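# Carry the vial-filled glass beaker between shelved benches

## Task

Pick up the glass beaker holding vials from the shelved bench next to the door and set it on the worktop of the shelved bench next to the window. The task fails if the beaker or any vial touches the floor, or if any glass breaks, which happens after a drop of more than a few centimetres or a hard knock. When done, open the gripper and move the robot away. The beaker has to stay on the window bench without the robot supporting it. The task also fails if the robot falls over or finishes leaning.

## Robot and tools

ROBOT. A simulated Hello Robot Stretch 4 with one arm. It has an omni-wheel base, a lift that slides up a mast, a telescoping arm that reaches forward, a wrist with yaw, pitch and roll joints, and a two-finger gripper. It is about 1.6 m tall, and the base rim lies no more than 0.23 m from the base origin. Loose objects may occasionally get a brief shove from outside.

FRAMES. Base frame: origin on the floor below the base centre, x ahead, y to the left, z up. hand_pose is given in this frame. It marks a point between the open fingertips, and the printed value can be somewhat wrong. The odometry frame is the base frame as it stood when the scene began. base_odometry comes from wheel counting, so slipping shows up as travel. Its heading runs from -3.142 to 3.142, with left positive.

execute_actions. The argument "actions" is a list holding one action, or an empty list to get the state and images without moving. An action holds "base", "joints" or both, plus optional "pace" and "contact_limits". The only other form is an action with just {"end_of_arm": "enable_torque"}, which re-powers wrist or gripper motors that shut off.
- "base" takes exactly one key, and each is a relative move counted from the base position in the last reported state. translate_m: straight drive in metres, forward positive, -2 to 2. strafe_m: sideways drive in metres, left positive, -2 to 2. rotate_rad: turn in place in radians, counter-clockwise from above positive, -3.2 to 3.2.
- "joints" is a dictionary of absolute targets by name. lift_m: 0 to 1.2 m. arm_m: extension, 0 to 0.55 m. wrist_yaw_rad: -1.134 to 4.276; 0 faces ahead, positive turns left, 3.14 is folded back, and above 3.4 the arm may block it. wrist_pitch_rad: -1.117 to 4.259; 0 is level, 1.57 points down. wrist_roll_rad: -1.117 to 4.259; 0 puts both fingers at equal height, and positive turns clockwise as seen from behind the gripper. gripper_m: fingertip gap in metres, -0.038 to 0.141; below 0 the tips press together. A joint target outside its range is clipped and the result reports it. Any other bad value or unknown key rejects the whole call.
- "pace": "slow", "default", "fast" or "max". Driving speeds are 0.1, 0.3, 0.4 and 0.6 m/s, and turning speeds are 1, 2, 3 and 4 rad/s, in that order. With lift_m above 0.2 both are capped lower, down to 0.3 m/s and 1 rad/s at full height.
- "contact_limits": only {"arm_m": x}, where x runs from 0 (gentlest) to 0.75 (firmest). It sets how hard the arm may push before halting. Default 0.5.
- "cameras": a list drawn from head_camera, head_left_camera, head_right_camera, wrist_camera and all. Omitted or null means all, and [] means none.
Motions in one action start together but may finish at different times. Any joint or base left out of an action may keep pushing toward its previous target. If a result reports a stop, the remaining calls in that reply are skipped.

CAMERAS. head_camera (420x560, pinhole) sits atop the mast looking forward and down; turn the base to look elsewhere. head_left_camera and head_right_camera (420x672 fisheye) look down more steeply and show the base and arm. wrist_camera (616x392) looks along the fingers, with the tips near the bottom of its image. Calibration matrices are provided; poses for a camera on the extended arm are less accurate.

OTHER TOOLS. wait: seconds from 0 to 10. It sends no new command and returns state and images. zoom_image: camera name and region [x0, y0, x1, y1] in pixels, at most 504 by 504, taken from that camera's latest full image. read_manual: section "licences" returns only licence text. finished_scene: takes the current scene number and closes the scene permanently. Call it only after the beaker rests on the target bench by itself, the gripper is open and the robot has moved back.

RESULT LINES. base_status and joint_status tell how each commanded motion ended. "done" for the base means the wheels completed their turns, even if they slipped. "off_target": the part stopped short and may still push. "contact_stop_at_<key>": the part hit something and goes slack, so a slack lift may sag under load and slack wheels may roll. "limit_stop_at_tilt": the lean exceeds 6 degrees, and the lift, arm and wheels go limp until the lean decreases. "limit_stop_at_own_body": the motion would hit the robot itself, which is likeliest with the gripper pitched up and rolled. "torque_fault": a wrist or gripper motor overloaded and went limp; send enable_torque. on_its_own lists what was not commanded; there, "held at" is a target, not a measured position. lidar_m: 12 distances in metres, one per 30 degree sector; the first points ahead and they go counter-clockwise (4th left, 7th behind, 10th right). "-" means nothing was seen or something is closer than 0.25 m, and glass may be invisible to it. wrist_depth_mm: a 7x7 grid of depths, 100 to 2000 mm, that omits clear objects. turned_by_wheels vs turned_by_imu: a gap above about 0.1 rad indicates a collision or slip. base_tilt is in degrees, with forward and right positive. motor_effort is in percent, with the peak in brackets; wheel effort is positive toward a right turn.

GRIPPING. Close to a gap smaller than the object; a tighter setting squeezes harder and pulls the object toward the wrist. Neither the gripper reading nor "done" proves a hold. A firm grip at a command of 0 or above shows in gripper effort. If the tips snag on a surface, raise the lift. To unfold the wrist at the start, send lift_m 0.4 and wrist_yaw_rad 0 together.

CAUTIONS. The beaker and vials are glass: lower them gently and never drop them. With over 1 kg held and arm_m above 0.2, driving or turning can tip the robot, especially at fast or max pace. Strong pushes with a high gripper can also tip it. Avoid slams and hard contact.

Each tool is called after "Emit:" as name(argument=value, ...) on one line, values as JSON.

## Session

Emit:
execute_actions(actions=[])

Scene clock: 0.00 s.
base_odometry: x=+0.000 y=+0.000 heading=+0.000 (m, m, rad; odometry frame)
turned_by_wheels: +0.000 (rad since the last result)
turned_by_imu: +0.000 (rad since the last result)
base_tilt: forward=+0.7 right=-0.3 (deg)
lidar_m: 1.84 1.87 1.56 1.45 1.48 1.43 1.29 1.32 2.00 1.20 1.22 1.52
base_status: not commanded
joint_positions: lift_m=+0.284 arm_m=-0.001 wrist_yaw_rad=+3.041 wrist_pitch_rad=+0.021 wrist_roll_rad=-0.010 gripper_m=+0.057
joint_status: not commanded
motor_effort: lift_m=+20 arm_m=+0 wrist_yaw_rad=+2 wrist_pitch_rad=-6 wrist_roll_rad=+1 gripper_m=-3 wheel_0=-1 wheel_1=+0 wheel_2=+0 (%)
hand_pose: x=-0.1086 y=+0.1159 z=+0.4557 quat_wxyz=(+0.050, -0.011, -0.004, +0.999) (m; base frame)
wrist_depth_mm: 170 206 - - - - 1983 / 143 144 - - - - 1983 / - 134 1430 1983 - - 1808 / - 139 225 - - - 1808 / 119 141 - - - - 1921 / 1983 - - 1863 208 1618 1464 / 1499 1397 1182 1182 1205 1008 1078
pictures: head_camera, head_left_camera, head_right_camera, wrist_camera
camera_calibration (this result's frames):
wrist_camera: T_world_to_cam=[[0.0528321, 0.992913, -0.106452, -0.0445928], [-0.0410689, -0.10435, -0.993692, 0.530501], [-0.997759, 0.0568707, 0.0352648, 0.0922292], [0, 0, 0, 1]] pos_world=[0.116165, 0.0943894, 0.519155]
Images, in order (width x height): head_camera 420x560, head_left_camera 420x672, head_right_camera 420x672, wrist_camera 616x392.

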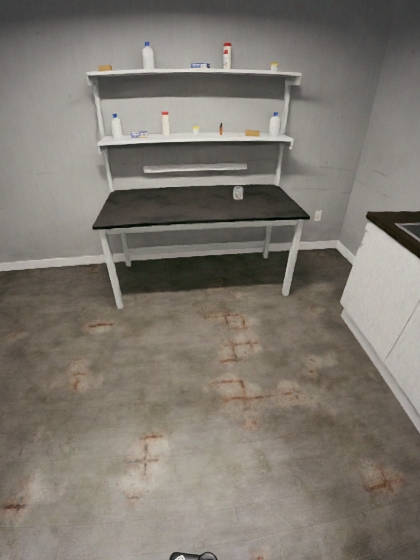

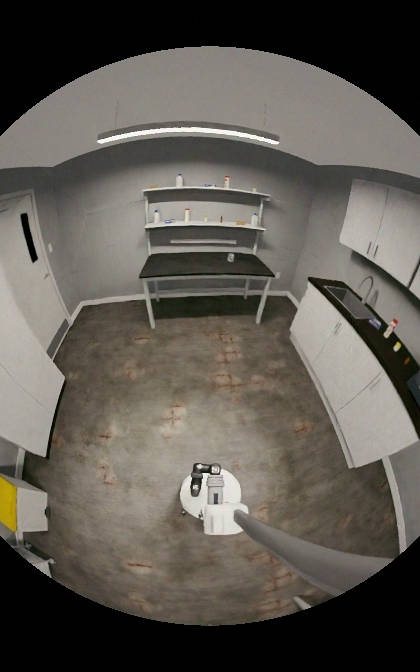

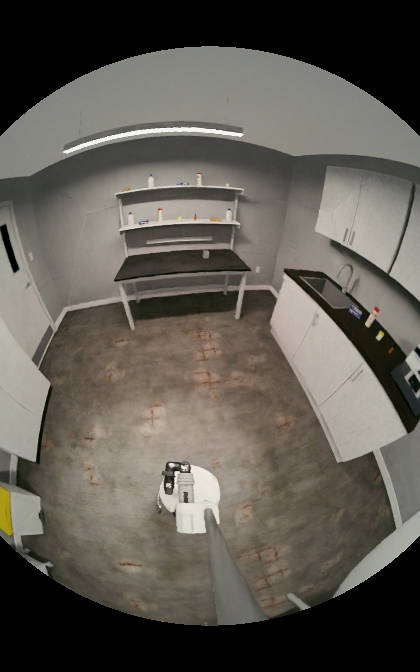

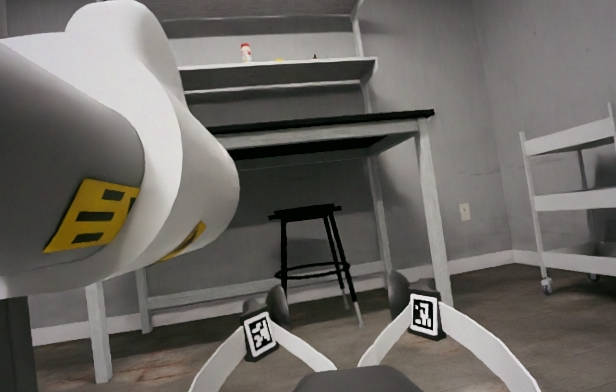

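Emit:
zoom_image(camera="head_camera", region=[80, 150, 320, 310])

Region (80, 150, 320, 310) of head_camera's 420x560 image, scaled by 2.100, with more detail than that image has.

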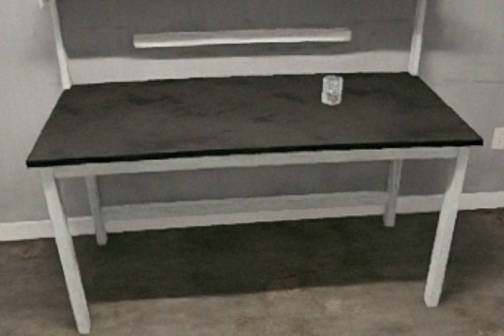

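Emit:
execute_actions(actions=[{"base": {"translate_m": 1.1}, "joints": {"lift_m": 0.64, "wrist_yaw_rad": 0, "gripper_m": 0.14}, "pace": "max"}], cameras=["head_camera", "wrist_camera"])

Scene clock: 32.73 s.
base_odometry: x=+1.100 y=+0.000 heading=+0.000 (m, m, rad; odometry frame)
turned_by_wheels: +0.000 (rad since the last result)
turned_by_imu: -0.003 (rad since the last result)
base_tilt: forward=+0.7 right=-0.3 (deg)
lidar_m: 0.75 0.77 0.96 1.59 1.62 2.07 2.58 2.82 1.18 1.05 1.07 0.82
base_status: done
joint_positions: lift_m=+0.640 arm_m=-0.001 wrist_yaw_rad=+0.000 wrist_pitch_rad=+0.021 wrist_roll_rad=-0.010 gripper_m=+0.140
joint_status: all done
motor_effort: lift_m=+22(24) arm_m=+0(0) wrist_yaw_rad=+1(10) wrist_pitch_rad=-5(6) wrist_roll_rad=+1(1) gripper_m=+1(4) wheel_0=+0(7) wheel_1=+1(9) wheel_2=+0(14) (%)
hand_pose: x=+0.4581 y=-0.0873 z=+0.8119 quat_wxyz=(+1.000, -0.005, +0.011, +0.000) (m; base frame)
wrist_depth_mm: 1281 1336 1336 1397 1464 1499 1499 / 1281 1336 1336 1366 1229 1464 1499 / 1118 1255 1308 1397 1430 1464 1464 / 1281 1336 1366 1336 1397 1430 1464 / 1255 1281 1336 1060 798 647 621 / 654 559 549 574 597 185 1464 / 549 564 1281 170 1366 1397 1464
pictures: head_camera, wrist_camera
camera_calibration (this result's frames):
wrist_camera: T_world_to_cam=[[0.0473989, -0.993188, -0.106449, -0.00575896], [0.0304095, 0.107954, -0.993691, 0.872294], [0.998413, 0.0438628, 0.0353193, -0.258962], [0, 0, 0, 1]] pos_world=[0.232298, -0.0885288, 0.875323]
Images, in order (width x height): head_camera 420x560, wrist_camera 616x392.

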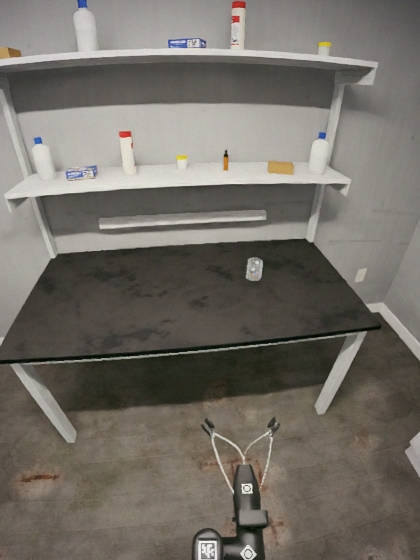

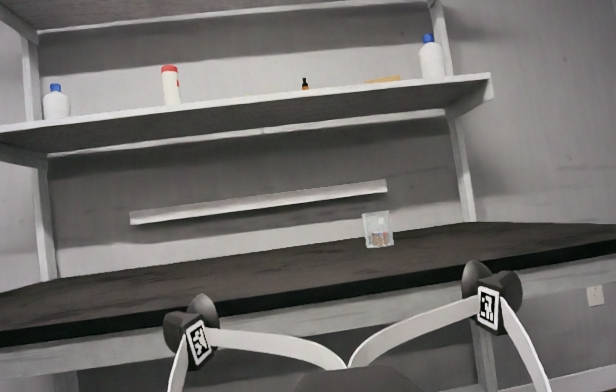

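Emit:
execute_actions(actions=[{"base": {"rotate_rad": 0.118}, "pace": "fast"}], cameras=[])

Emit:
execute_actions(actions=[{"base": {"strafe_m": -0.27}, "pace": "fast"}], cameras=["head_camera", "wrist_camera"])

Scene clock: 50.77 s.
base_odometry: x=+1.100 y=+0.000 heading=+0.118 (m, m, rad; odometry frame)
turned_by_wheels: +0.118 (rad since the last result)
turned_by_imu: +0.121 (rad since the last result)
base_tilt: forward=+0.6 right=-0.2 (deg)
lidar_m: 0.75 0.78 2.14 1.58 1.62 2.27 2.57 1.55 1.11 1.04 1.09 0.79
base_status: done
joint_positions: lift_m=+0.640 arm_m=-0.001 wrist_yaw_rad=+0.000 wrist_pitch_rad=+0.021 wrist_roll_rad=-0.010 gripper_m=+0.140
joint_status: not commanded
motor_effort: lift_m=+22(22) arm_m=+0(0) wrist_yaw_rad=+2(1) wrist_pitch_rad=-5(7) wrist_roll_rad=+1(1) gripper_m=+0(3) wheel_0=-2(5) wheel_1=-1(6) wheel_2=+1(5) (%)
hand_pose: x=+0.4581 y=-0.0874 z=+0.8119 quat_wxyz=(+1.000, -0.005, +0.011, +0.000) (m; base frame)
wrist_depth_mm: 1430 1336 1430 1397 1397 1366 1366 / 1397 1366 1366 1366 1255 1160 1336 / 1430 1255 1366 1366 1366 1336 1366 / 1397 1366 1336 1336 1366 1336 1308 / 1366 1397 1366 1042 798 640 559 / 654 580 559 569 559 185 1205 / 585 1229 1308 170 1281 1308 1336
pictures: none
No camera images: the call's "cameras" was empty. Leave "cameras" out to get every camera's image.

Scene clock: 52.67 s.
base_odometry: x=+1.132 y=-0.268 heading=+0.118 (m, m, rad; odometry frame)
turned_by_wheels: +0.000 (rad since the last result)
turned_by_imu: +0.000 (rad since the last result)
base_tilt: forward=+0.6 right=-0.3 (deg)
lidar_m: 0.75 0.79 1.07 1.86 1.91 2.60 2.61 1.16 0.82 0.79 0.81 0.80
base_status: done
joint_positions: lift_m=+0.640 arm_m=-0.001 wrist_yaw_rad=+0.000 wrist_pitch_rad=+0.021 wrist_roll_rad=-0.010 gripper_m=+0.140
joint_status: not commanded
motor_effort: lift_m=+22(23) arm_m=+0(0) wrist_yaw_rad=+2(1) wrist_pitch_rad=-8(7) wrist_roll_rad=+0(1) gripper_m=+0(1) wheel_0=-2(11) wheel_1=+0(12) wheel_2=+0(1) (%)
hand_pose: x=+0.4580 y=-0.0874 z=+0.8119 quat_wxyz=(+1.000, -0.005, +0.011, +0.000) (m; base frame)
wrist_depth_mm: 1308 1397 1397 1397 1397 1366 1336 / 1397 1430 1397 1366 1138 1336 1336 / 1255 1308 1366 1366 1366 1366 1336 / 1397 1397 1366 1336 1366 1366 1336 / 1336 1366 1366 1008 809 640 564 / 654 585 549 574 564 185 559 / 591 1336 1336 170 1308 1308 1281
pictures: head_camera, wrist_camera
camera_calibration (this result's frames):
wrist_camera: T_world_to_cam=[[0.0470115, -0.993206, -0.106449, -0.00569334], [0.0304518, 0.107942, -0.993691, 0.872286], [0.99843, 0.0434733, 0.0353194, -0.258965], [0, 0, 0, 1]] pos_world=[0.232264, -0.0885532, 0.875323]
Images, in order (width x height): head_camera 420x560, wrist_camera 616x392.

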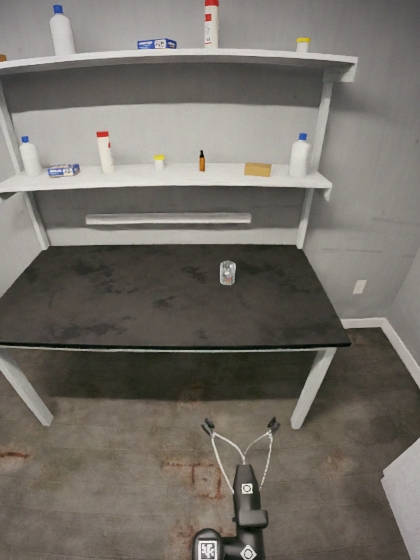

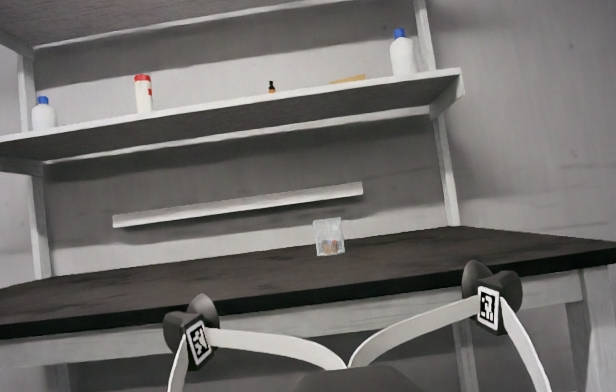

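Emit:
execute_actions(actions=[{"base": {"translate_m": 0.33}, "pace": "fast"}], cameras=["head_camera", "wrist_camera"])

Scene clock: 59.47 s.
base_odometry: x=+1.459 y=-0.229 heading=+0.118 (m, m, rad; odometry frame)
turned_by_wheels: +0.000 (rad since the last result)
turned_by_imu: +0.000 (rad since the last result)
base_tilt: forward=+0.6 right=-0.3 (deg)
lidar_m: 0.44 0.46 0.61 1.91 1.94 2.61 2.96 1.16 0.83 0.77 0.64 0.51
base_status: done
joint_positions: lift_m=+0.640 arm_m=-0.001 wrist_yaw_rad=+0.000 wrist_pitch_rad=+0.021 wrist_roll_rad=-0.010 gripper_m=+0.140
joint_status: not commanded
motor_effort: lift_m=+22(22) arm_m=+0(0) wrist_yaw_rad=+2(1) wrist_pitch_rad=-3(6) wrist_roll_rad=+0(0) gripper_m=-1(2) wheel_0=+1(7) wheel_1=+2(6) wheel_2=+0(12) (%)
hand_pose: x=+0.4581 y=-0.0874 z=+0.8119 quat_wxyz=(+1.000, -0.005, +0.011, +0.000) (m; base frame)
wrist_depth_mm: 1060 1078 1060 1042 750 732 1042 / 798 778 866 931 1008 1025 1025 / 1060 1042 1042 1042 1008 1025 991 / 1042 1042 1025 1025 1025 1008 1008 / 1042 1008 1008 1008 809 640 554 / 647 559 459 427 379 185 310 / 353 310 247 170 240 224 219
pictures: head_camera, wrist_camera
camera_calibration (this result's frames):
wrist_camera: T_world_to_cam=[[0.0470779, -0.993203, -0.106449, -0.00570462], [0.0304443, 0.107944, -0.993691, 0.872288], [0.998427, 0.0435401, 0.0353192, -0.258965], [0, 0, 0, 1]] pos_world=[0.23227, -0.0885491, 0.875323]
Images, in order (width x height): head_camera 420x560, wrist_camera 616x392.

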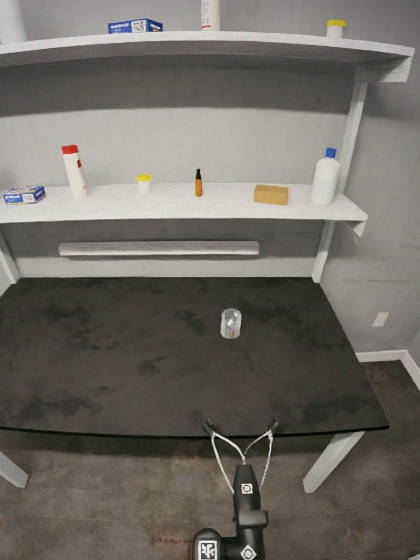

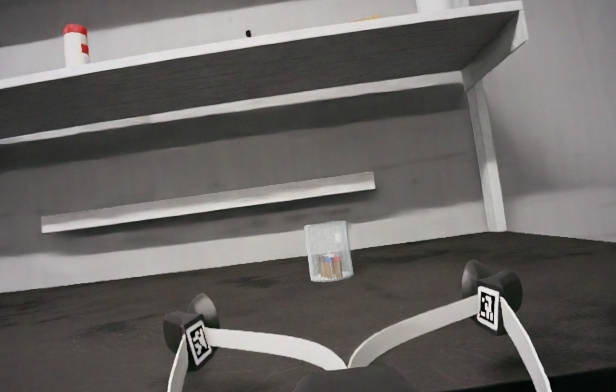

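Emit:
execute_actions(actions=[{"joints": {"arm_m": 0.29}, "pace": "fast"}], cameras=["wrist_camera"])

Scene clock: 66.57 s.
base_odometry: x=+1.459 y=-0.229 heading=+0.118 (m, m, rad; odometry frame)
turned_by_wheels: +0.000 (rad since the last result)
turned_by_imu: +0.001 (rad since the last result)
base_tilt: forward=+0.6 right=-0.4 (deg)
lidar_m: 0.43 0.44 0.61 1.90 1.94 2.65 2.95 1.15 0.82 0.77 0.64 0.47
base_status: not commanded
joint_positions: lift_m=+0.640 arm_m=+0.289 wrist_yaw_rad=+0.000 wrist_pitch_rad=+0.021 wrist_roll_rad=-0.010 gripper_m=+0.140
joint_status: all done
motor_effort: lift_m=+22(23) arm_m=+7(8) wrist_yaw_rad=+2(4) wrist_pitch_rad=-7(8) wrist_roll_rad=-1(0) gripper_m=-2(1) wheel_0=+1(1) wheel_1=+2(1) wheel_2=+0(0) (%)
hand_pose: x=+0.7480 y=-0.0874 z=+0.8119 quat_wxyz=(+1.000, -0.005, +0.011, +0.000) (m; base frame)
wrist_depth_mm: 549 574 609 654 741 732 732 / 750 750 741 741 732 715 668 / 750 741 732 741 723 732 715 / 750 732 732 723 723 723 715 / 741 732 732 723 723 634 539 / 634 549 449 384 373 185 306 / 345 307 242 170 236 222 215
pictures: wrist_camera
camera_calibration (this result's frames):
wrist_camera: T_world_to_cam=[[0.0471255, -0.993201, -0.106447, -0.0193778], [0.0304849, 0.107946, -0.993689, 0.863441], [0.998424, 0.0435831, 0.0353647, -0.548479], [0, 0, 0, 1]] pos_world=[0.522206, -0.0885464, 0.875326]
Images, in order (width x height): wrist_camera 616x392.

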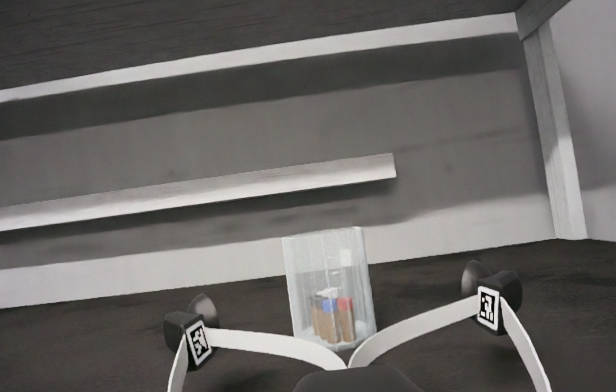

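Emit:
execute_actions(actions=[{"base": {"strafe_m": 0.015}, "joints": {"arm_m": 0.385}, "pace": "default", "contact_limits": {"arm_m": 0.2}}], cameras=["wrist_camera"])

Scene clock: 71.67 s.
base_odometry: x=+1.458 y=-0.214 heading=+0.118 (m, m, rad; odometry frame)
turned_by_wheels: +0.000 (rad since the last result)
turned_by_imu: +0.001 (rad since the last result)
base_tilt: forward=+0.6 right=-0.3 (deg)
lidar_m: 0.44 0.46 0.61 1.89 1.92 2.64 2.93 1.18 0.84 0.79 0.63 0.46
base_status: done
joint_positions: lift_m=+0.640 arm_m=+0.384 wrist_yaw_rad=+0.000 wrist_pitch_rad=+0.021 wrist_roll_rad=-0.010 gripper_m=+0.140
joint_status: all done
motor_effort: lift_m=+23(22) arm_m=+8(9) wrist_yaw_rad=+2(1) wrist_pitch_rad=-6(4) wrist_roll_rad=-2(1) gripper_m=+0(0) wheel_0=+2(4) wheel_1=+2(9) wheel_2=+0(1) (%)
contact_limits: arm_m 0.2
hand_pose: x=+0.8429 y=-0.0874 z=+0.8119 quat_wxyz=(+1.000, -0.005, +0.011, +0.000) (m; base frame)
wrist_depth_mm: 549 574 647 640 647 634 634 / 654 654 647 640 640 634 634 / 654 647 640 634 634 640 627 / 569 559 559 634 621 627 621 / 634 634 634 627 621 621 535 / 634 549 449 418 368 186 304 / 345 306 243 170 220 222 215
pictures: wrist_camera
camera_calibration (this result's frames):
wrist_camera: T_world_to_cam=[[0.0470209, -0.993206, -0.106447, -0.0237949], [0.0304966, 0.107943, -0.993689, 0.86054], [0.998428, 0.0434779, 0.0353649, -0.643294], [0, 0, 0, 1]] pos_world=[0.617159, -0.088553, 0.875326]
Images, in order (width x height): wrist_camera 616x392.

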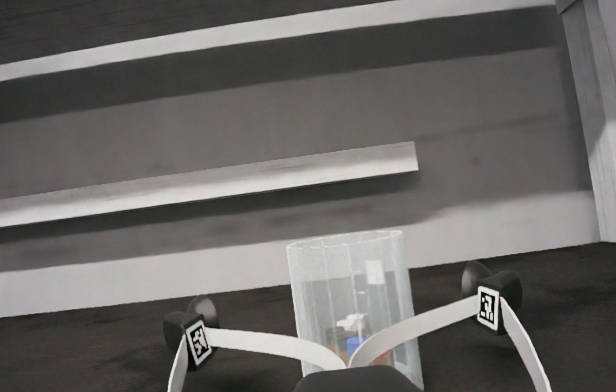

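Emit:
execute_actions(actions=[{"joints": {"arm_m": 0.40}, "pace": "default", "contact_limits": {"arm_m": 0.2}}], cameras=["wrist_camera"])

Scene clock: 75.93 s.
base_odometry: x=+1.458 y=-0.214 heading=+0.118 (m, m, rad; odometry frame)
turned_by_wheels: +0.000 (rad since the last result)
turned_by_imu: +0.001 (rad since the last result)
base_tilt: forward=+0.6 right=-0.3 (deg)
lidar_m: 0.42 0.45 0.61 1.89 1.93 2.62 2.94 1.20 0.82 0.78 0.62 0.45
base_status: not commanded
joint_positions: lift_m=+0.640 arm_m=+0.399 wrist_yaw_rad=+0.000 wrist_pitch_rad=+0.021 wrist_roll_rad=-0.010 gripper_m=+0.140
joint_status: all done
motor_effort: lift_m=+22(22) arm_m=+8(8) wrist_yaw_rad=+2(2) wrist_pitch_rad=-5(6) wrist_roll_rad=-2(1) gripper_m=+0(0) wheel_0=+1(1) wheel_1=+2(2) wheel_2=+0(1) (%)
contact_limits: arm_m 0.2
hand_pose: x=+0.8580 y=-0.0874 z=+0.8119 quat_wxyz=(+1.000, -0.005, +0.011, +0.000) (m; base frame)
wrist_depth_mm: 554 574 627 627 621 621 615 / 640 634 627 621 615 621 609 / 634 634 621 627 615 621 615 / 549 549 544 609 621 603 597 / 627 621 621 621 615 609 530 / 621 549 449 418 357 185 306 / 345 306 243 170 213 220 215
pictures: wrist_camera
camera_calibration (this result's frames):
wrist_camera: T_world_to_cam=[[0.0469992, -0.993207, -0.106447, -0.0244884], [0.030499, 0.107942, -0.993689, 0.860081], [0.998429, 0.0434561, 0.035365, -0.658282], [0, 0, 0, 1]] pos_world=[0.632167, -0.0885543, 0.875326]
Images, in order (width x height): wrist_camera 616x392.

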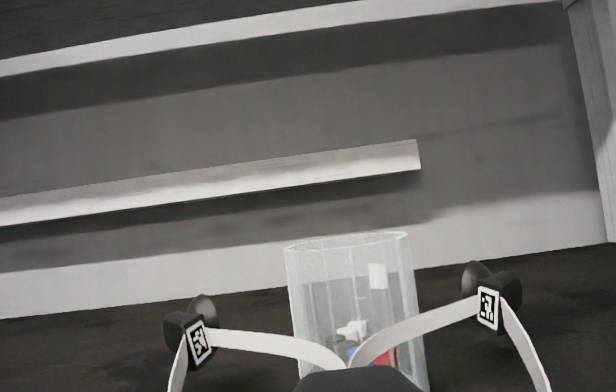

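Emit:
execute_actions(actions=[{"joints": {"gripper_m": 0.03}, "pace": "default"}], cameras=["wrist_camera"])

Scene clock: 80.17 s.
base_odometry: x=+1.458 y=-0.214 heading=+0.118 (m, m, rad; odometry frame)
turned_by_wheels: +0.000 (rad since the last result)
turned_by_imu: +0.001 (rad since the last result)
base_tilt: forward=+0.6 right=-0.3 (deg)
lidar_m: 0.42 0.45 0.62 1.89 1.92 2.63 2.92 1.19 0.83 0.79 0.63 0.45
base_status: not commanded
joint_positions: lift_m=+0.640 arm_m=+0.399 wrist_yaw_rad=+0.000 wrist_pitch_rad=+0.021 wrist_roll_rad=-0.010 gripper_m=+0.030
joint_status: all done
motor_effort: lift_m=+22(22) arm_m=+8(8) wrist_yaw_rad=+1(2) wrist_pitch_rad=-6(9) wrist_roll_rad=+1(1) gripper_m=-17(16) wheel_0=+2(1) wheel_1=+1(1) wheel_2=+0(0) (%)
hand_pose: x=+0.8580 y=-0.0874 z=+0.8119 quat_wxyz=(+1.000, -0.005, +0.011, +0.000) (m; base frame)
wrist_depth_mm: 554 574 627 634 634 621 621 / 634 634 621 621 615 615 609 / 634 627 621 615 615 621 609 / 549 549 544 615 609 609 603 / 627 615 621 609 609 609 535 / 627 544 469 377 225 289 306 / 345 309 180 186 229 213 214
pictures: wrist_camera
camera_calibration (this result's frames):
wrist_camera: T_world_to_cam=[[0.0469955, -0.993207, -0.106447, -0.0244864], [0.0304995, 0.107942, -0.993689, 0.86008], [0.998429, 0.0434523, 0.0353651, -0.658282], [0, 0, 0, 1]] pos_world=[0.632167, -0.0885546, 0.875326]
Images, in order (width x height): wrist_camera 616x392.

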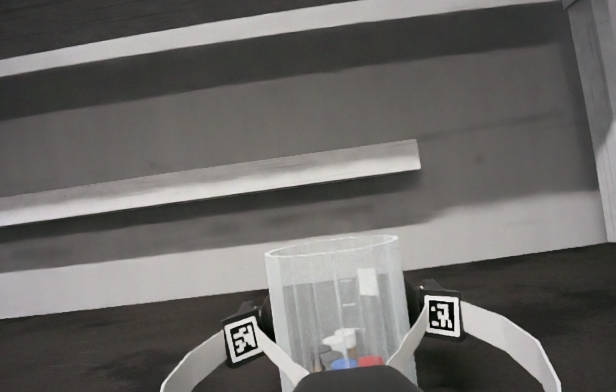

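Gripped. Lifting slowly.

Emit:
execute_actions(actions=[{"joints": {"lift_m": 0.69}, "pace": "slow"}], cameras=["head_camera", "wrist_camera"])

Scene clock: 84.47 s.
base_odometry: x=+1.458 y=-0.214 heading=+0.118 (m, m, rad; odometry frame)
turned_by_wheels: +0.000 (rad since the last result)
turned_by_imu: +0.001 (rad since the last result)
base_tilt: forward=+0.7 right=-0.3 (deg)
lidar_m: 0.42 0.43 0.61 1.89 1.92 2.62 2.95 1.17 0.82 0.79 0.65 0.46
base_status: not commanded
joint_positions: lift_m=+0.690 arm_m=+0.399 wrist_yaw_rad=+0.000 wrist_pitch_rad=+0.022 wrist_roll_rad=-0.010 gripper_m=+0.030
joint_status: all done
motor_effort: lift_m=+26(27) arm_m=+8(8) wrist_yaw_rad=+2(2) wrist_pitch_rad=-10(9) wrist_roll_rad=-1(1) gripper_m=-19(19) wheel_0=+1(1) wheel_1=+2(1) wheel_2=+0(0) (%)
hand_pose: x=+0.8579 y=-0.0874 z=+0.8613 quat_wxyz=(+1.000, -0.005, +0.011, +0.000) (m; base frame)
wrist_depth_mm: 469 496 525 554 621 621 615 / 634 634 627 621 621 615 615 / 634 627 627 615 615 603 609 / 627 627 621 535 609 609 603 / 615 621 621 609 609 603 603 / 621 627 615 544 224 413 433 / 500 445 180 187 330 306 300
pictures: head_camera, wrist_camera
camera_calibration (this result's frames):
wrist_camera: T_world_to_cam=[[0.0468656, -0.993207, -0.106504, -0.0190671], [0.029285, 0.107941, -0.993726, 0.910239], [0.998472, 0.0434526, 0.0341448, -0.659009], [0, 0, 0, 1]] pos_world=[0.632239, -0.0885545, 0.924999]
Images, in order (width x height): head_camera 420x560, wrist_camera 616x392.

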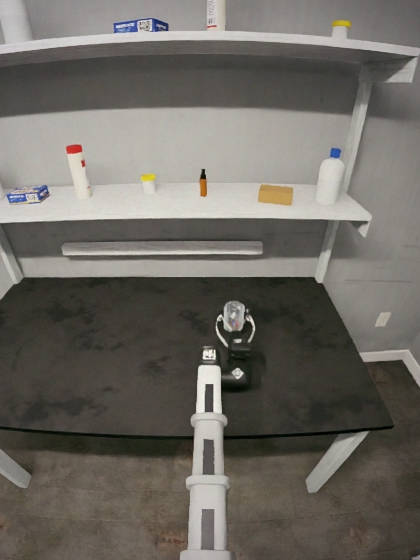

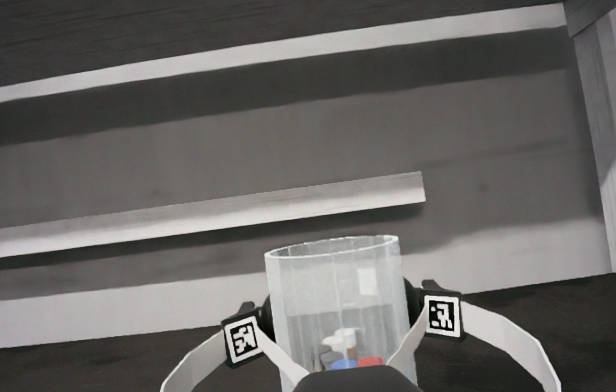

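Emit:
execute_actions(actions=[{"base": {"translate_m": -0.4}, "joints": {"arm_m": 0.0}, "pace": "default"}], cameras=[])

Emit:
execute_actions(actions=[{"base": {"rotate_rad": 3.08}, "joints": {"lift_m": 0.87}, "pace": "default"}], cameras=["head_camera", "wrist_camera"])

Scene clock: 91.20 s.
base_odometry: x=+1.060 y=-0.261 heading=+0.118 (m, m, rad; odometry frame)
turned_by_wheels: +0.000 (rad since the last result)
turned_by_imu: +0.003 (rad since the last result)
base_tilt: forward=+0.6 right=-0.3 (deg)
lidar_m: 0.82 0.87 1.16 1.85 1.91 2.51 2.35 1.21 0.83 0.79 0.84 0.86
base_status: done
joint_positions: lift_m=+0.690 arm_m=+0.001 wrist_yaw_rad=+0.000 wrist_pitch_rad=+0.023 wrist_roll_rad=-0.010 gripper_m=+0.030
joint_status: all done
motor_effort: lift_m=+25(25) arm_m=-8(9) wrist_yaw_rad=+3(0) wrist_pitch_rad=-10(11) wrist_roll_rad=+1(0) gripper_m=-19(19) wheel_0=-1(6) wheel_1=-1(5) wheel_2=+0(8) (%)
hand_pose: x=+0.4606 y=-0.0875 z=+0.8613 quat_wxyz=(+1.000, -0.005, +0.011, +0.000) (m; base frame)
wrist_depth_mm: 1229 1308 1397 1464 1464 1397 1430 / 1499 1464 1464 1430 1464 1430 1430 / 1397 1336 1397 1464 1430 1430 1430 / 1464 1464 1430 1397 1397 1430 1397 / 1464 1430 1430 1397 1138 917 1366 / 931 809 699 609 224 585 627 / 647 647 180 187 1397 1366 627
pictures: none
No camera images: the call's "cameras" was empty. Leave "cameras" out to get every camera's image.

Scene clock: 94.03 s.
base_odometry: x=+1.060 y=-0.261 heading=-3.085 (m, m, rad; odometry frame)
turned_by_wheels: +3.080 (rad since the last result)
turned_by_imu: +3.147 (rad since the last result)
base_tilt: forward=+0.7 right=-0.3 (deg)
lidar_m: 2.30 1.27 0.86 0.79 0.83 0.89 0.82 0.85 1.11 1.84 1.85 2.46
base_status: done
joint_positions: lift_m=+0.870 arm_m=+0.001 wrist_yaw_rad=+0.000 wrist_pitch_rad=+0.023 wrist_roll_rad=-0.010 gripper_m=+0.030
joint_status: all done
motor_effort: lift_m=+24(25) arm_m=-8(8) wrist_yaw_rad=+0(1) wrist_pitch_rad=-9(11) wrist_roll_rad=+0(0) gripper_m=-18(19) wheel_0=-2(6) wheel_1=-2(6) wheel_2=+1(8) (%)
hand_pose: x=+0.4607 y=-0.0873 z=+1.0413 quat_wxyz=(+1.000, -0.005, +0.011, +0.000) (m; base frame)
wrist_depth_mm: - - - - - - - / - - - - - - - / - - - - - - - / - - - - - - - / - - - - - - - / - - - - 224 - - / - - 180 187 - - -
pictures: head_camera, wrist_camera
camera_calibration (this result's frames):
wrist_camera: T_world_to_cam=[[0.0470857, -0.993196, -0.106515, 0.0187068], [0.0290246, 0.107949, -0.993733, 1.10089], [0.998469, 0.043699, 0.0339099, -0.268229], [0, 0, 0, 1]] pos_world=[0.234985, -0.0885391, 1.10508]
Images, in order (width x height): head_camera 420x560, wrist_camera 616x392.

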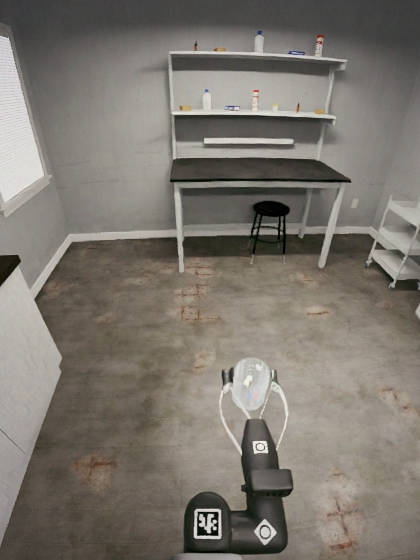

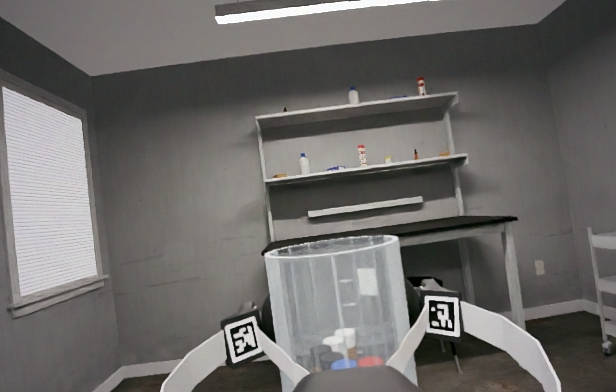

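Emit:
execute_actions(actions=[{"base": {"translate_m": 1.5}, "pace": "fast"}], cameras=["head_camera"])

Scene clock: 112.17 s.
base_odometry: x=-0.437 y=-0.346 heading=-3.085 (m, m, rad; odometry frame)
turned_by_wheels: +0.000 (rad since the last result)
turned_by_imu: -0.005 (rad since the last result)
base_tilt: forward=+0.6 right=-0.2 (deg)
lidar_m: 0.82 0.85 1.64 1.30 0.96 1.24 2.44 2.40 1.85 1.76 1.28 0.86
base_status: done
joint_positions: lift_m=+0.870 arm_m=+0.001 wrist_yaw_rad=+0.000 wrist_pitch_rad=+0.023 wrist_roll_rad=-0.010 gripper_m=+0.030
joint_status: not commanded
motor_effort: lift_m=+24(24) arm_m=-7(7) wrist_yaw_rad=+3(0) wrist_pitch_rad=-9(11) wrist_roll_rad=+0(0) gripper_m=-17(16) wheel_0=+1(6) wheel_1=+1(7) wheel_2=+2(13) (%)
hand_pose: x=+0.4607 y=-0.0874 z=+1.0413 quat_wxyz=(+1.000, -0.005, +0.011, +0.000) (m; base frame)
wrist_depth_mm: 1430 1397 1336 1397 1430 1464 1430 / 1397 1430 1430 1430 1430 1464 1464 / 1430 1397 1366 1397 1430 1430 1430 / 1397 1397 1430 1397 1397 1397 1430 / 1366 1397 1430 1430 1366 1098 931 / 1366 1366 820 647 224 609 647 / 1366 621 180 187 634 1397 1430
pictures: head_camera
Images, in order (width x height): head_camera 420x560.

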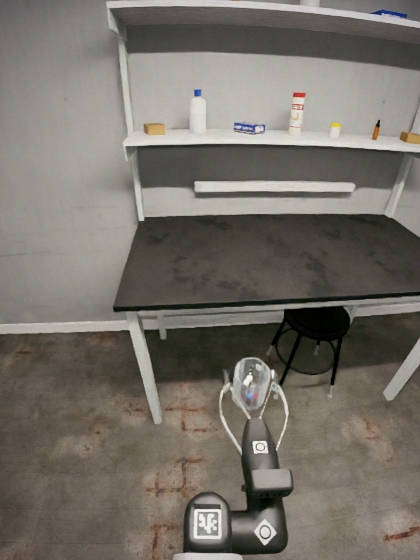

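Emit:
execute_actions(actions=[{"base": {"translate_m": 0.38}, "pace": "fast"}], cameras=["head_camera", "wrist_camera"])

Scene clock: 122.70 s.
base_odometry: x=-0.817 y=-0.368 heading=-3.085 (m, m, rad; odometry frame)
turned_by_wheels: +0.000 (rad since the last result)
turned_by_imu: +0.000 (rad since the last result)
base_tilt: forward=+0.6 right=-0.3 (deg)
lidar_m: 0.43 0.45 1.62 1.58 1.14 1.29 3.41 2.80 1.85 1.68 0.70 0.48
base_status: done
joint_positions: lift_m=+0.870 arm_m=+0.001 wrist_yaw_rad=+0.000 wrist_pitch_rad=+0.023 wrist_roll_rad=-0.010 gripper_m=+0.030
joint_status: not commanded
motor_effort: lift_m=+25(24) arm_m=-7(8) wrist_yaw_rad=+1(2) wrist_pitch_rad=-10(11) wrist_roll_rad=+0(1) gripper_m=-19(17) wheel_0=+0(5) wheel_1=+1(7) wheel_2=+1(10) (%)
hand_pose: x=+0.4607 y=-0.0874 z=+1.0413 quat_wxyz=(+1.000, -0.005, +0.011, +0.000) (m; base frame)
wrist_depth_mm: 1042 1042 1025 1060 1060 1060 1098 / 1042 1025 809 820 820 878 976 / 1025 878 1025 1042 1042 1078 1078 / 1025 1008 1025 1008 1042 1060 1042 / 1008 1008 1008 1008 1008 1042 931 / 991 991 820 654 224 496 517 / 976 530 180 187 394 364 366
pictures: head_camera, wrist_camera
camera_calibration (this result's frames):
wrist_camera: T_world_to_cam=[[0.0468978, -0.993204, -0.106515, 0.0187396], [0.0290426, 0.107943, -0.993733, 1.10089], [0.998477, 0.0435104, 0.0339076, -0.268219], [0, 0, 0, 1]] pos_world=[0.234959, -0.0885509, 1.10508]
Images, in order (width x height): head_camera 420x560, wrist_camera 616x392.

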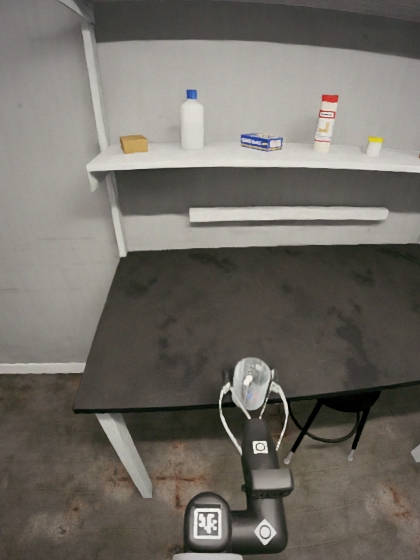

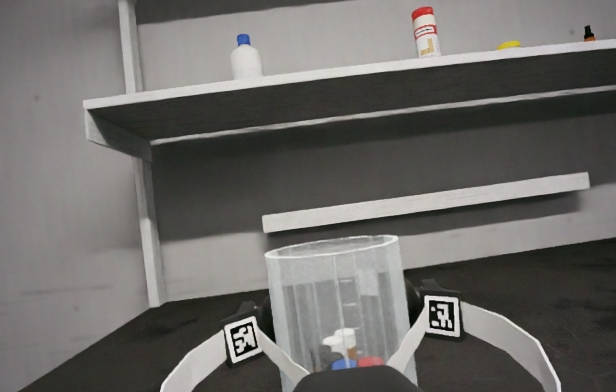

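Emit:
execute_actions(actions=[{"joints": {"arm_m": 0.28, "lift_m": 0.825}, "pace": "default"}], cameras=["head_camera", "wrist_camera"])

Scene clock: 127.13 s.
base_odometry: x=-0.817 y=-0.368 heading=-3.085 (m, m, rad; odometry frame)
turned_by_wheels: +0.000 (rad since the last result)
turned_by_imu: +0.001 (rad since the last result)
base_tilt: forward=+0.6 right=-0.3 (deg)
lidar_m: 0.44 0.45 1.63 1.55 1.16 1.28 3.41 2.80 1.84 1.67 0.70 0.47
base_status: not commanded
joint_positions: lift_m=+0.825 arm_m=+0.279 wrist_yaw_rad=+0.000 wrist_pitch_rad=+0.022 wrist_roll_rad=-0.010 gripper_m=+0.030
joint_status: all done
motor_effort: lift_m=+15(23) arm_m=+8(8) wrist_yaw_rad=+1(3) wrist_pitch_rad=-9(10) wrist_roll_rad=+2(0) gripper_m=-17(19) wheel_0=-1(1) wheel_1=+1(0) wheel_2=+1(1) (%)
hand_pose: x=+0.7379 y=-0.0874 z=+0.9971 quat_wxyz=(+1.000, -0.005, +0.011, +0.000) (m; base frame)
wrist_depth_mm: 500 521 549 591 627 676 759 / 609 715 750 759 759 778 788 / 741 741 759 759 768 768 768 / 723 741 741 750 750 759 759 / 723 741 741 750 759 759 691 / 715 676 621 492 225 375 394 / 449 402 180 187 297 274 270
pictures: head_camera, wrist_camera
camera_calibration (this result's frames):
wrist_camera: T_world_to_cam=[[0.0469519, -0.993202, -0.106511, 0.000995364], [0.029128, 0.107945, -0.99373, 1.04884], [0.998472, 0.043555, 0.0339982, -0.54367], [0, 0, 0, 1]] pos_world=[0.512242, -0.0885481, 1.06085]
Images, in order (width x height): head_camera 420x560, wrist_camera 616x392.

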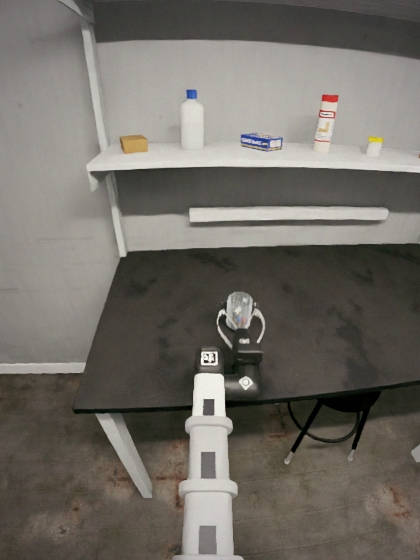

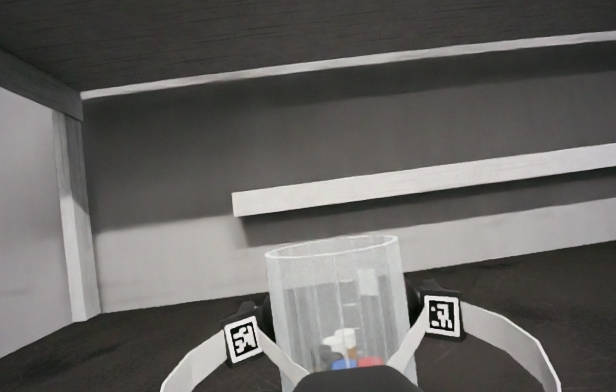

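Emit:
execute_actions(actions=[{"joints": {"lift_m": 0.797}, "pace": "slow"}], cameras=[])

Scene clock: 131.50 s.
base_odometry: x=-0.817 y=-0.368 heading=-3.085 (m, m, rad; odometry frame)
turned_by_wheels: +0.000 (rad since the last result)
turned_by_imu: +0.001 (rad since the last result)
base_tilt: forward=+0.7 right=-0.4 (deg)
lidar_m: 0.44 0.44 1.61 1.56 1.16 1.29 3.42 2.80 1.85 1.68 0.71 0.49
base_status: not commanded
joint_positions: lift_m=+0.797 arm_m=+0.279 wrist_yaw_rad=+0.000 wrist_pitch_rad=+0.022 wrist_roll_rad=-0.010 gripper_m=+0.030
joint_status: all done
motor_effort: lift_m=+15(15) arm_m=+8(8) wrist_yaw_rad=+1(1) wrist_pitch_rad=-6(10) wrist_roll_rad=+1(1) gripper_m=-18(18) wheel_0=-1(0) wheel_1=+1(1) wheel_2=+1(1) (%)
hand_pose: x=+0.7379 y=-0.0874 z=+0.9691 quat_wxyz=(+1.000, -0.005, +0.011, +0.000) (m; base frame)
wrist_depth_mm: 544 574 603 647 683 741 788 / 668 750 759 759 759 778 778 / 741 750 741 759 778 759 778 / 732 741 741 741 750 759 768 / 732 732 732 741 759 654 554 / 683 564 492 397 224 301 319 / 357 322 180 187 237 221 224
pictures: none
No camera images: the call's "cameras" was empty. Leave "cameras" out to get every camera's image.

Emit:
execute_actions(actions=[{"joints": {"lift_m": 0.793}, "pace": "slow"}], cameras=[])

Emit:
execute_actions(actions=[{"joints": {"gripper_m": 0.14}, "pace": "default"}], cameras=["head_camera", "wrist_camera"])

Scene clock: 136.23 s.
base_odometry: x=-0.817 y=-0.368 heading=-3.085 (m, m, rad; odometry frame)
turned_by_wheels: +0.000 (rad since the last result)
turned_by_imu: +0.001 (rad since the last result)
base_tilt: forward=+0.7 right=-0.3 (deg)
lidar_m: 0.44 0.46 1.63 1.56 1.15 1.27 3.42 2.80 1.83 1.68 0.72 0.51
base_status: not commanded
joint_positions: lift_m=+0.793 arm_m=+0.279 wrist_yaw_rad=+0.000 wrist_pitch_rad=+0.022 wrist_roll_rad=-0.010 gripper_m=+0.030
joint_status: all done
motor_effort: lift_m=+15(15) arm_m=+8(8) wrist_yaw_rad=+1(1) wrist_pitch_rad=-10(10) wrist_roll_rad=+0(1) gripper_m=-18(19) wheel_0=-1(0) wheel_1=+1(0) wheel_2=+1(1) (%)
hand_pose: x=+0.7379 y=-0.0874 z=+0.9651 quat_wxyz=(+1.000, -0.005, +0.011, +0.000) (m; base frame)
wrist_depth_mm: 549 574 609 647 699 768 788 / 676 750 750 759 759 768 778 / 723 741 750 750 759 768 768 / 732 741 750 741 750 759 759 / 723 732 741 750 741 627 535 / 683 544 473 382 224 291 307 / 347 310 180 187 229 213 215
pictures: none
No camera images: the call's "cameras" was empty. Leave "cameras" out to get every camera's image.

Scene clock: 138.33 s.
base_odometry: x=-0.817 y=-0.368 heading=-3.085 (m, m, rad; odometry frame)
turned_by_wheels: +0.000 (rad since the last result)
turned_by_imu: +0.001 (rad since the last result)
base_tilt: forward=+0.6 right=-0.3 (deg)
lidar_m: 0.44 0.45 1.62 1.57 1.15 1.27 3.41 2.79 1.85 1.68 0.71 0.51
base_status: not commanded
joint_positions: lift_m=+0.793 arm_m=+0.279 wrist_yaw_rad=+0.000 wrist_pitch_rad=+0.022 wrist_roll_rad=-0.010 gripper_m=+0.140
joint_status: all done
motor_effort: lift_m=+15(15) arm_m=+8(8) wrist_yaw_rad=+2(2) wrist_pitch_rad=-7(8) wrist_roll_rad=+2(1) gripper_m=-1(22) wheel_0=+0(1) wheel_1=+1(0) wheel_2=+1(1) (%)
hand_pose: x=+0.7380 y=-0.0874 z=+0.9654 quat_wxyz=(+1.000, -0.005, +0.011, +0.000) (m; base frame)
wrist_depth_mm: 549 580 603 654 691 750 778 / 668 750 759 759 768 768 778 / 723 741 750 759 750 759 778 / 723 741 741 741 750 768 759 / 732 741 732 750 759 640 544 / 683 554 462 427 368 185 310 / 349 309 246 170 232 224 218
pictures: head_camera, wrist_camera
camera_calibration (this result's frames):
wrist_camera: T_world_to_cam=[[0.0470487, -0.993202, -0.106468, -0.00249688], [0.0300326, 0.107945, -0.993703, 1.01662], [0.998441, 0.043555, 0.0349072, -0.543455], [0, 0, 0, 1]] pos_world=[0.512193, -0.0885481, 1.02892]
Images, in order (width x height): head_camera 420x560, wrist_camera 616x392.

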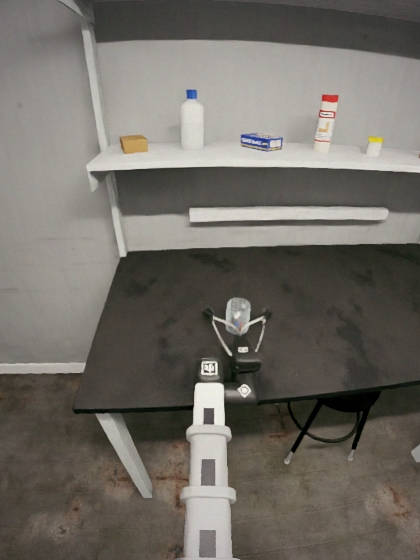

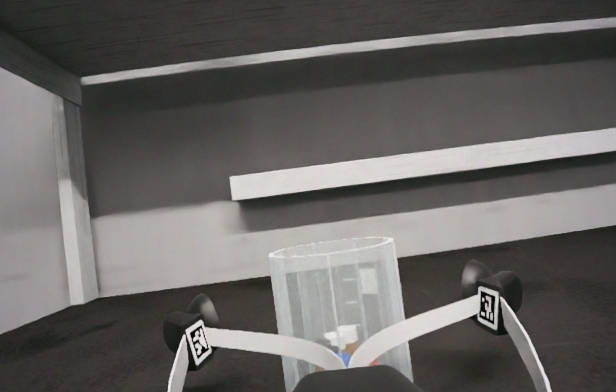

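The beaker is set down. Retracting the arm and backing clear.

Emit:
execute_actions(actions=[{"joints": {"arm_m": 0.0}, "pace": "default"}], cameras=[])

Emit:
execute_actions(actions=[{"base": {"translate_m": -0.4}, "pace": "fast"}], cameras=["head_camera"])

Scene clock: 143.10 s.
base_odometry: x=-0.817 y=-0.368 heading=-3.085 (m, m, rad; odometry frame)
turned_by_wheels: +0.000 (rad since the last result)
turned_by_imu: +0.001 (rad since the last result)
base_tilt: forward=+0.7 right=-0.3 (deg)
lidar_m: 0.45 0.45 1.62 1.55 1.15 1.27 3.40 2.83 1.83 1.69 0.71 0.50
base_status: not commanded
joint_positions: lift_m=+0.793 arm_m=+0.001 wrist_yaw_rad=+0.000 wrist_pitch_rad=+0.021 wrist_roll_rad=-0.010 gripper_m=+0.140
joint_status: all done
motor_effort: lift_m=+15(15) arm_m=-8(8) wrist_yaw_rad=+2(1) wrist_pitch_rad=-7(7) wrist_roll_rad=+0(0) gripper_m=-1(2) wheel_0=+0(1) wheel_1=+1(1) wheel_2=+0(1) (%)
hand_pose: x=+0.4607 y=-0.0874 z=+0.9655 quat_wxyz=(+1.000, -0.005, +0.011, +0.000) (m; base frame)
wrist_depth_mm: 1042 1025 1042 1060 788 809 798 / 1025 759 854 946 1060 1042 1060 / 1008 1008 1042 1060 1060 1060 1060 / 1008 1025 1025 1025 1042 1042 1060 / 1008 1008 1008 1025 820 654 554 / 991 564 469 433 384 185 317 / 353 315 251 170 242 228 225
pictures: none
No camera images: the call's "cameras" was empty. Leave "cameras" out to get every camera's image.

Scene clock: 145.60 s.
base_odometry: x=-0.417 y=-0.345 heading=-3.085 (m, m, rad; odometry frame)
turned_by_wheels: +0.000 (rad since the last result)
turned_by_imu: +0.003 (rad since the last result)
base_tilt: forward=+0.6 right=-0.3 (deg)
lidar_m: 0.83 0.85 1.65 1.26 0.96 1.21 2.99 2.35 1.85 1.76 1.31 0.90
base_status: done
joint_positions: lift_m=+0.793 arm_m=+0.001 wrist_yaw_rad=+0.000 wrist_pitch_rad=+0.021 wrist_roll_rad=-0.010 gripper_m=+0.140
joint_status: not commanded
motor_effort: lift_m=+15(15) arm_m=-7(8) wrist_yaw_rad=+2(3) wrist_pitch_rad=-5(7) wrist_roll_rad=+0(0) gripper_m=+0(1) wheel_0=+0(6) wheel_1=-1(7) wheel_2=-2(12) (%)
hand_pose: x=+0.4607 y=-0.0874 z=+0.9655 quat_wxyz=(+1.000, -0.005, +0.011, +0.000) (m; base frame)
wrist_depth_mm: 1397 1464 1430 1464 1464 1499 1499 / 1397 1430 1464 1464 1366 1397 1366 / 1430 1430 1336 1430 1464 1499 1464 / 1397 1397 1430 1464 1430 1464 1464 / 1397 1397 1397 1042 820 668 676 / 1397 640 627 654 661 185 1397 / 1397 683 1281 170 1430 1042 917
pictures: head_camera
Images, in order (width x height): head_camera 420x560.

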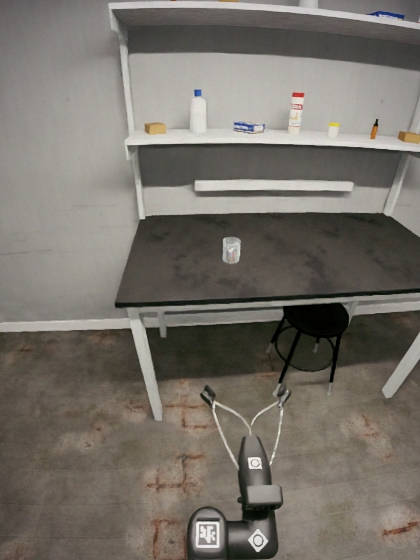

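The beaker of vials stands upright on the window bench's work surface, and the robot is clear.

Emit:
finished_scene(scene=2)

The scene is finished: the task was done.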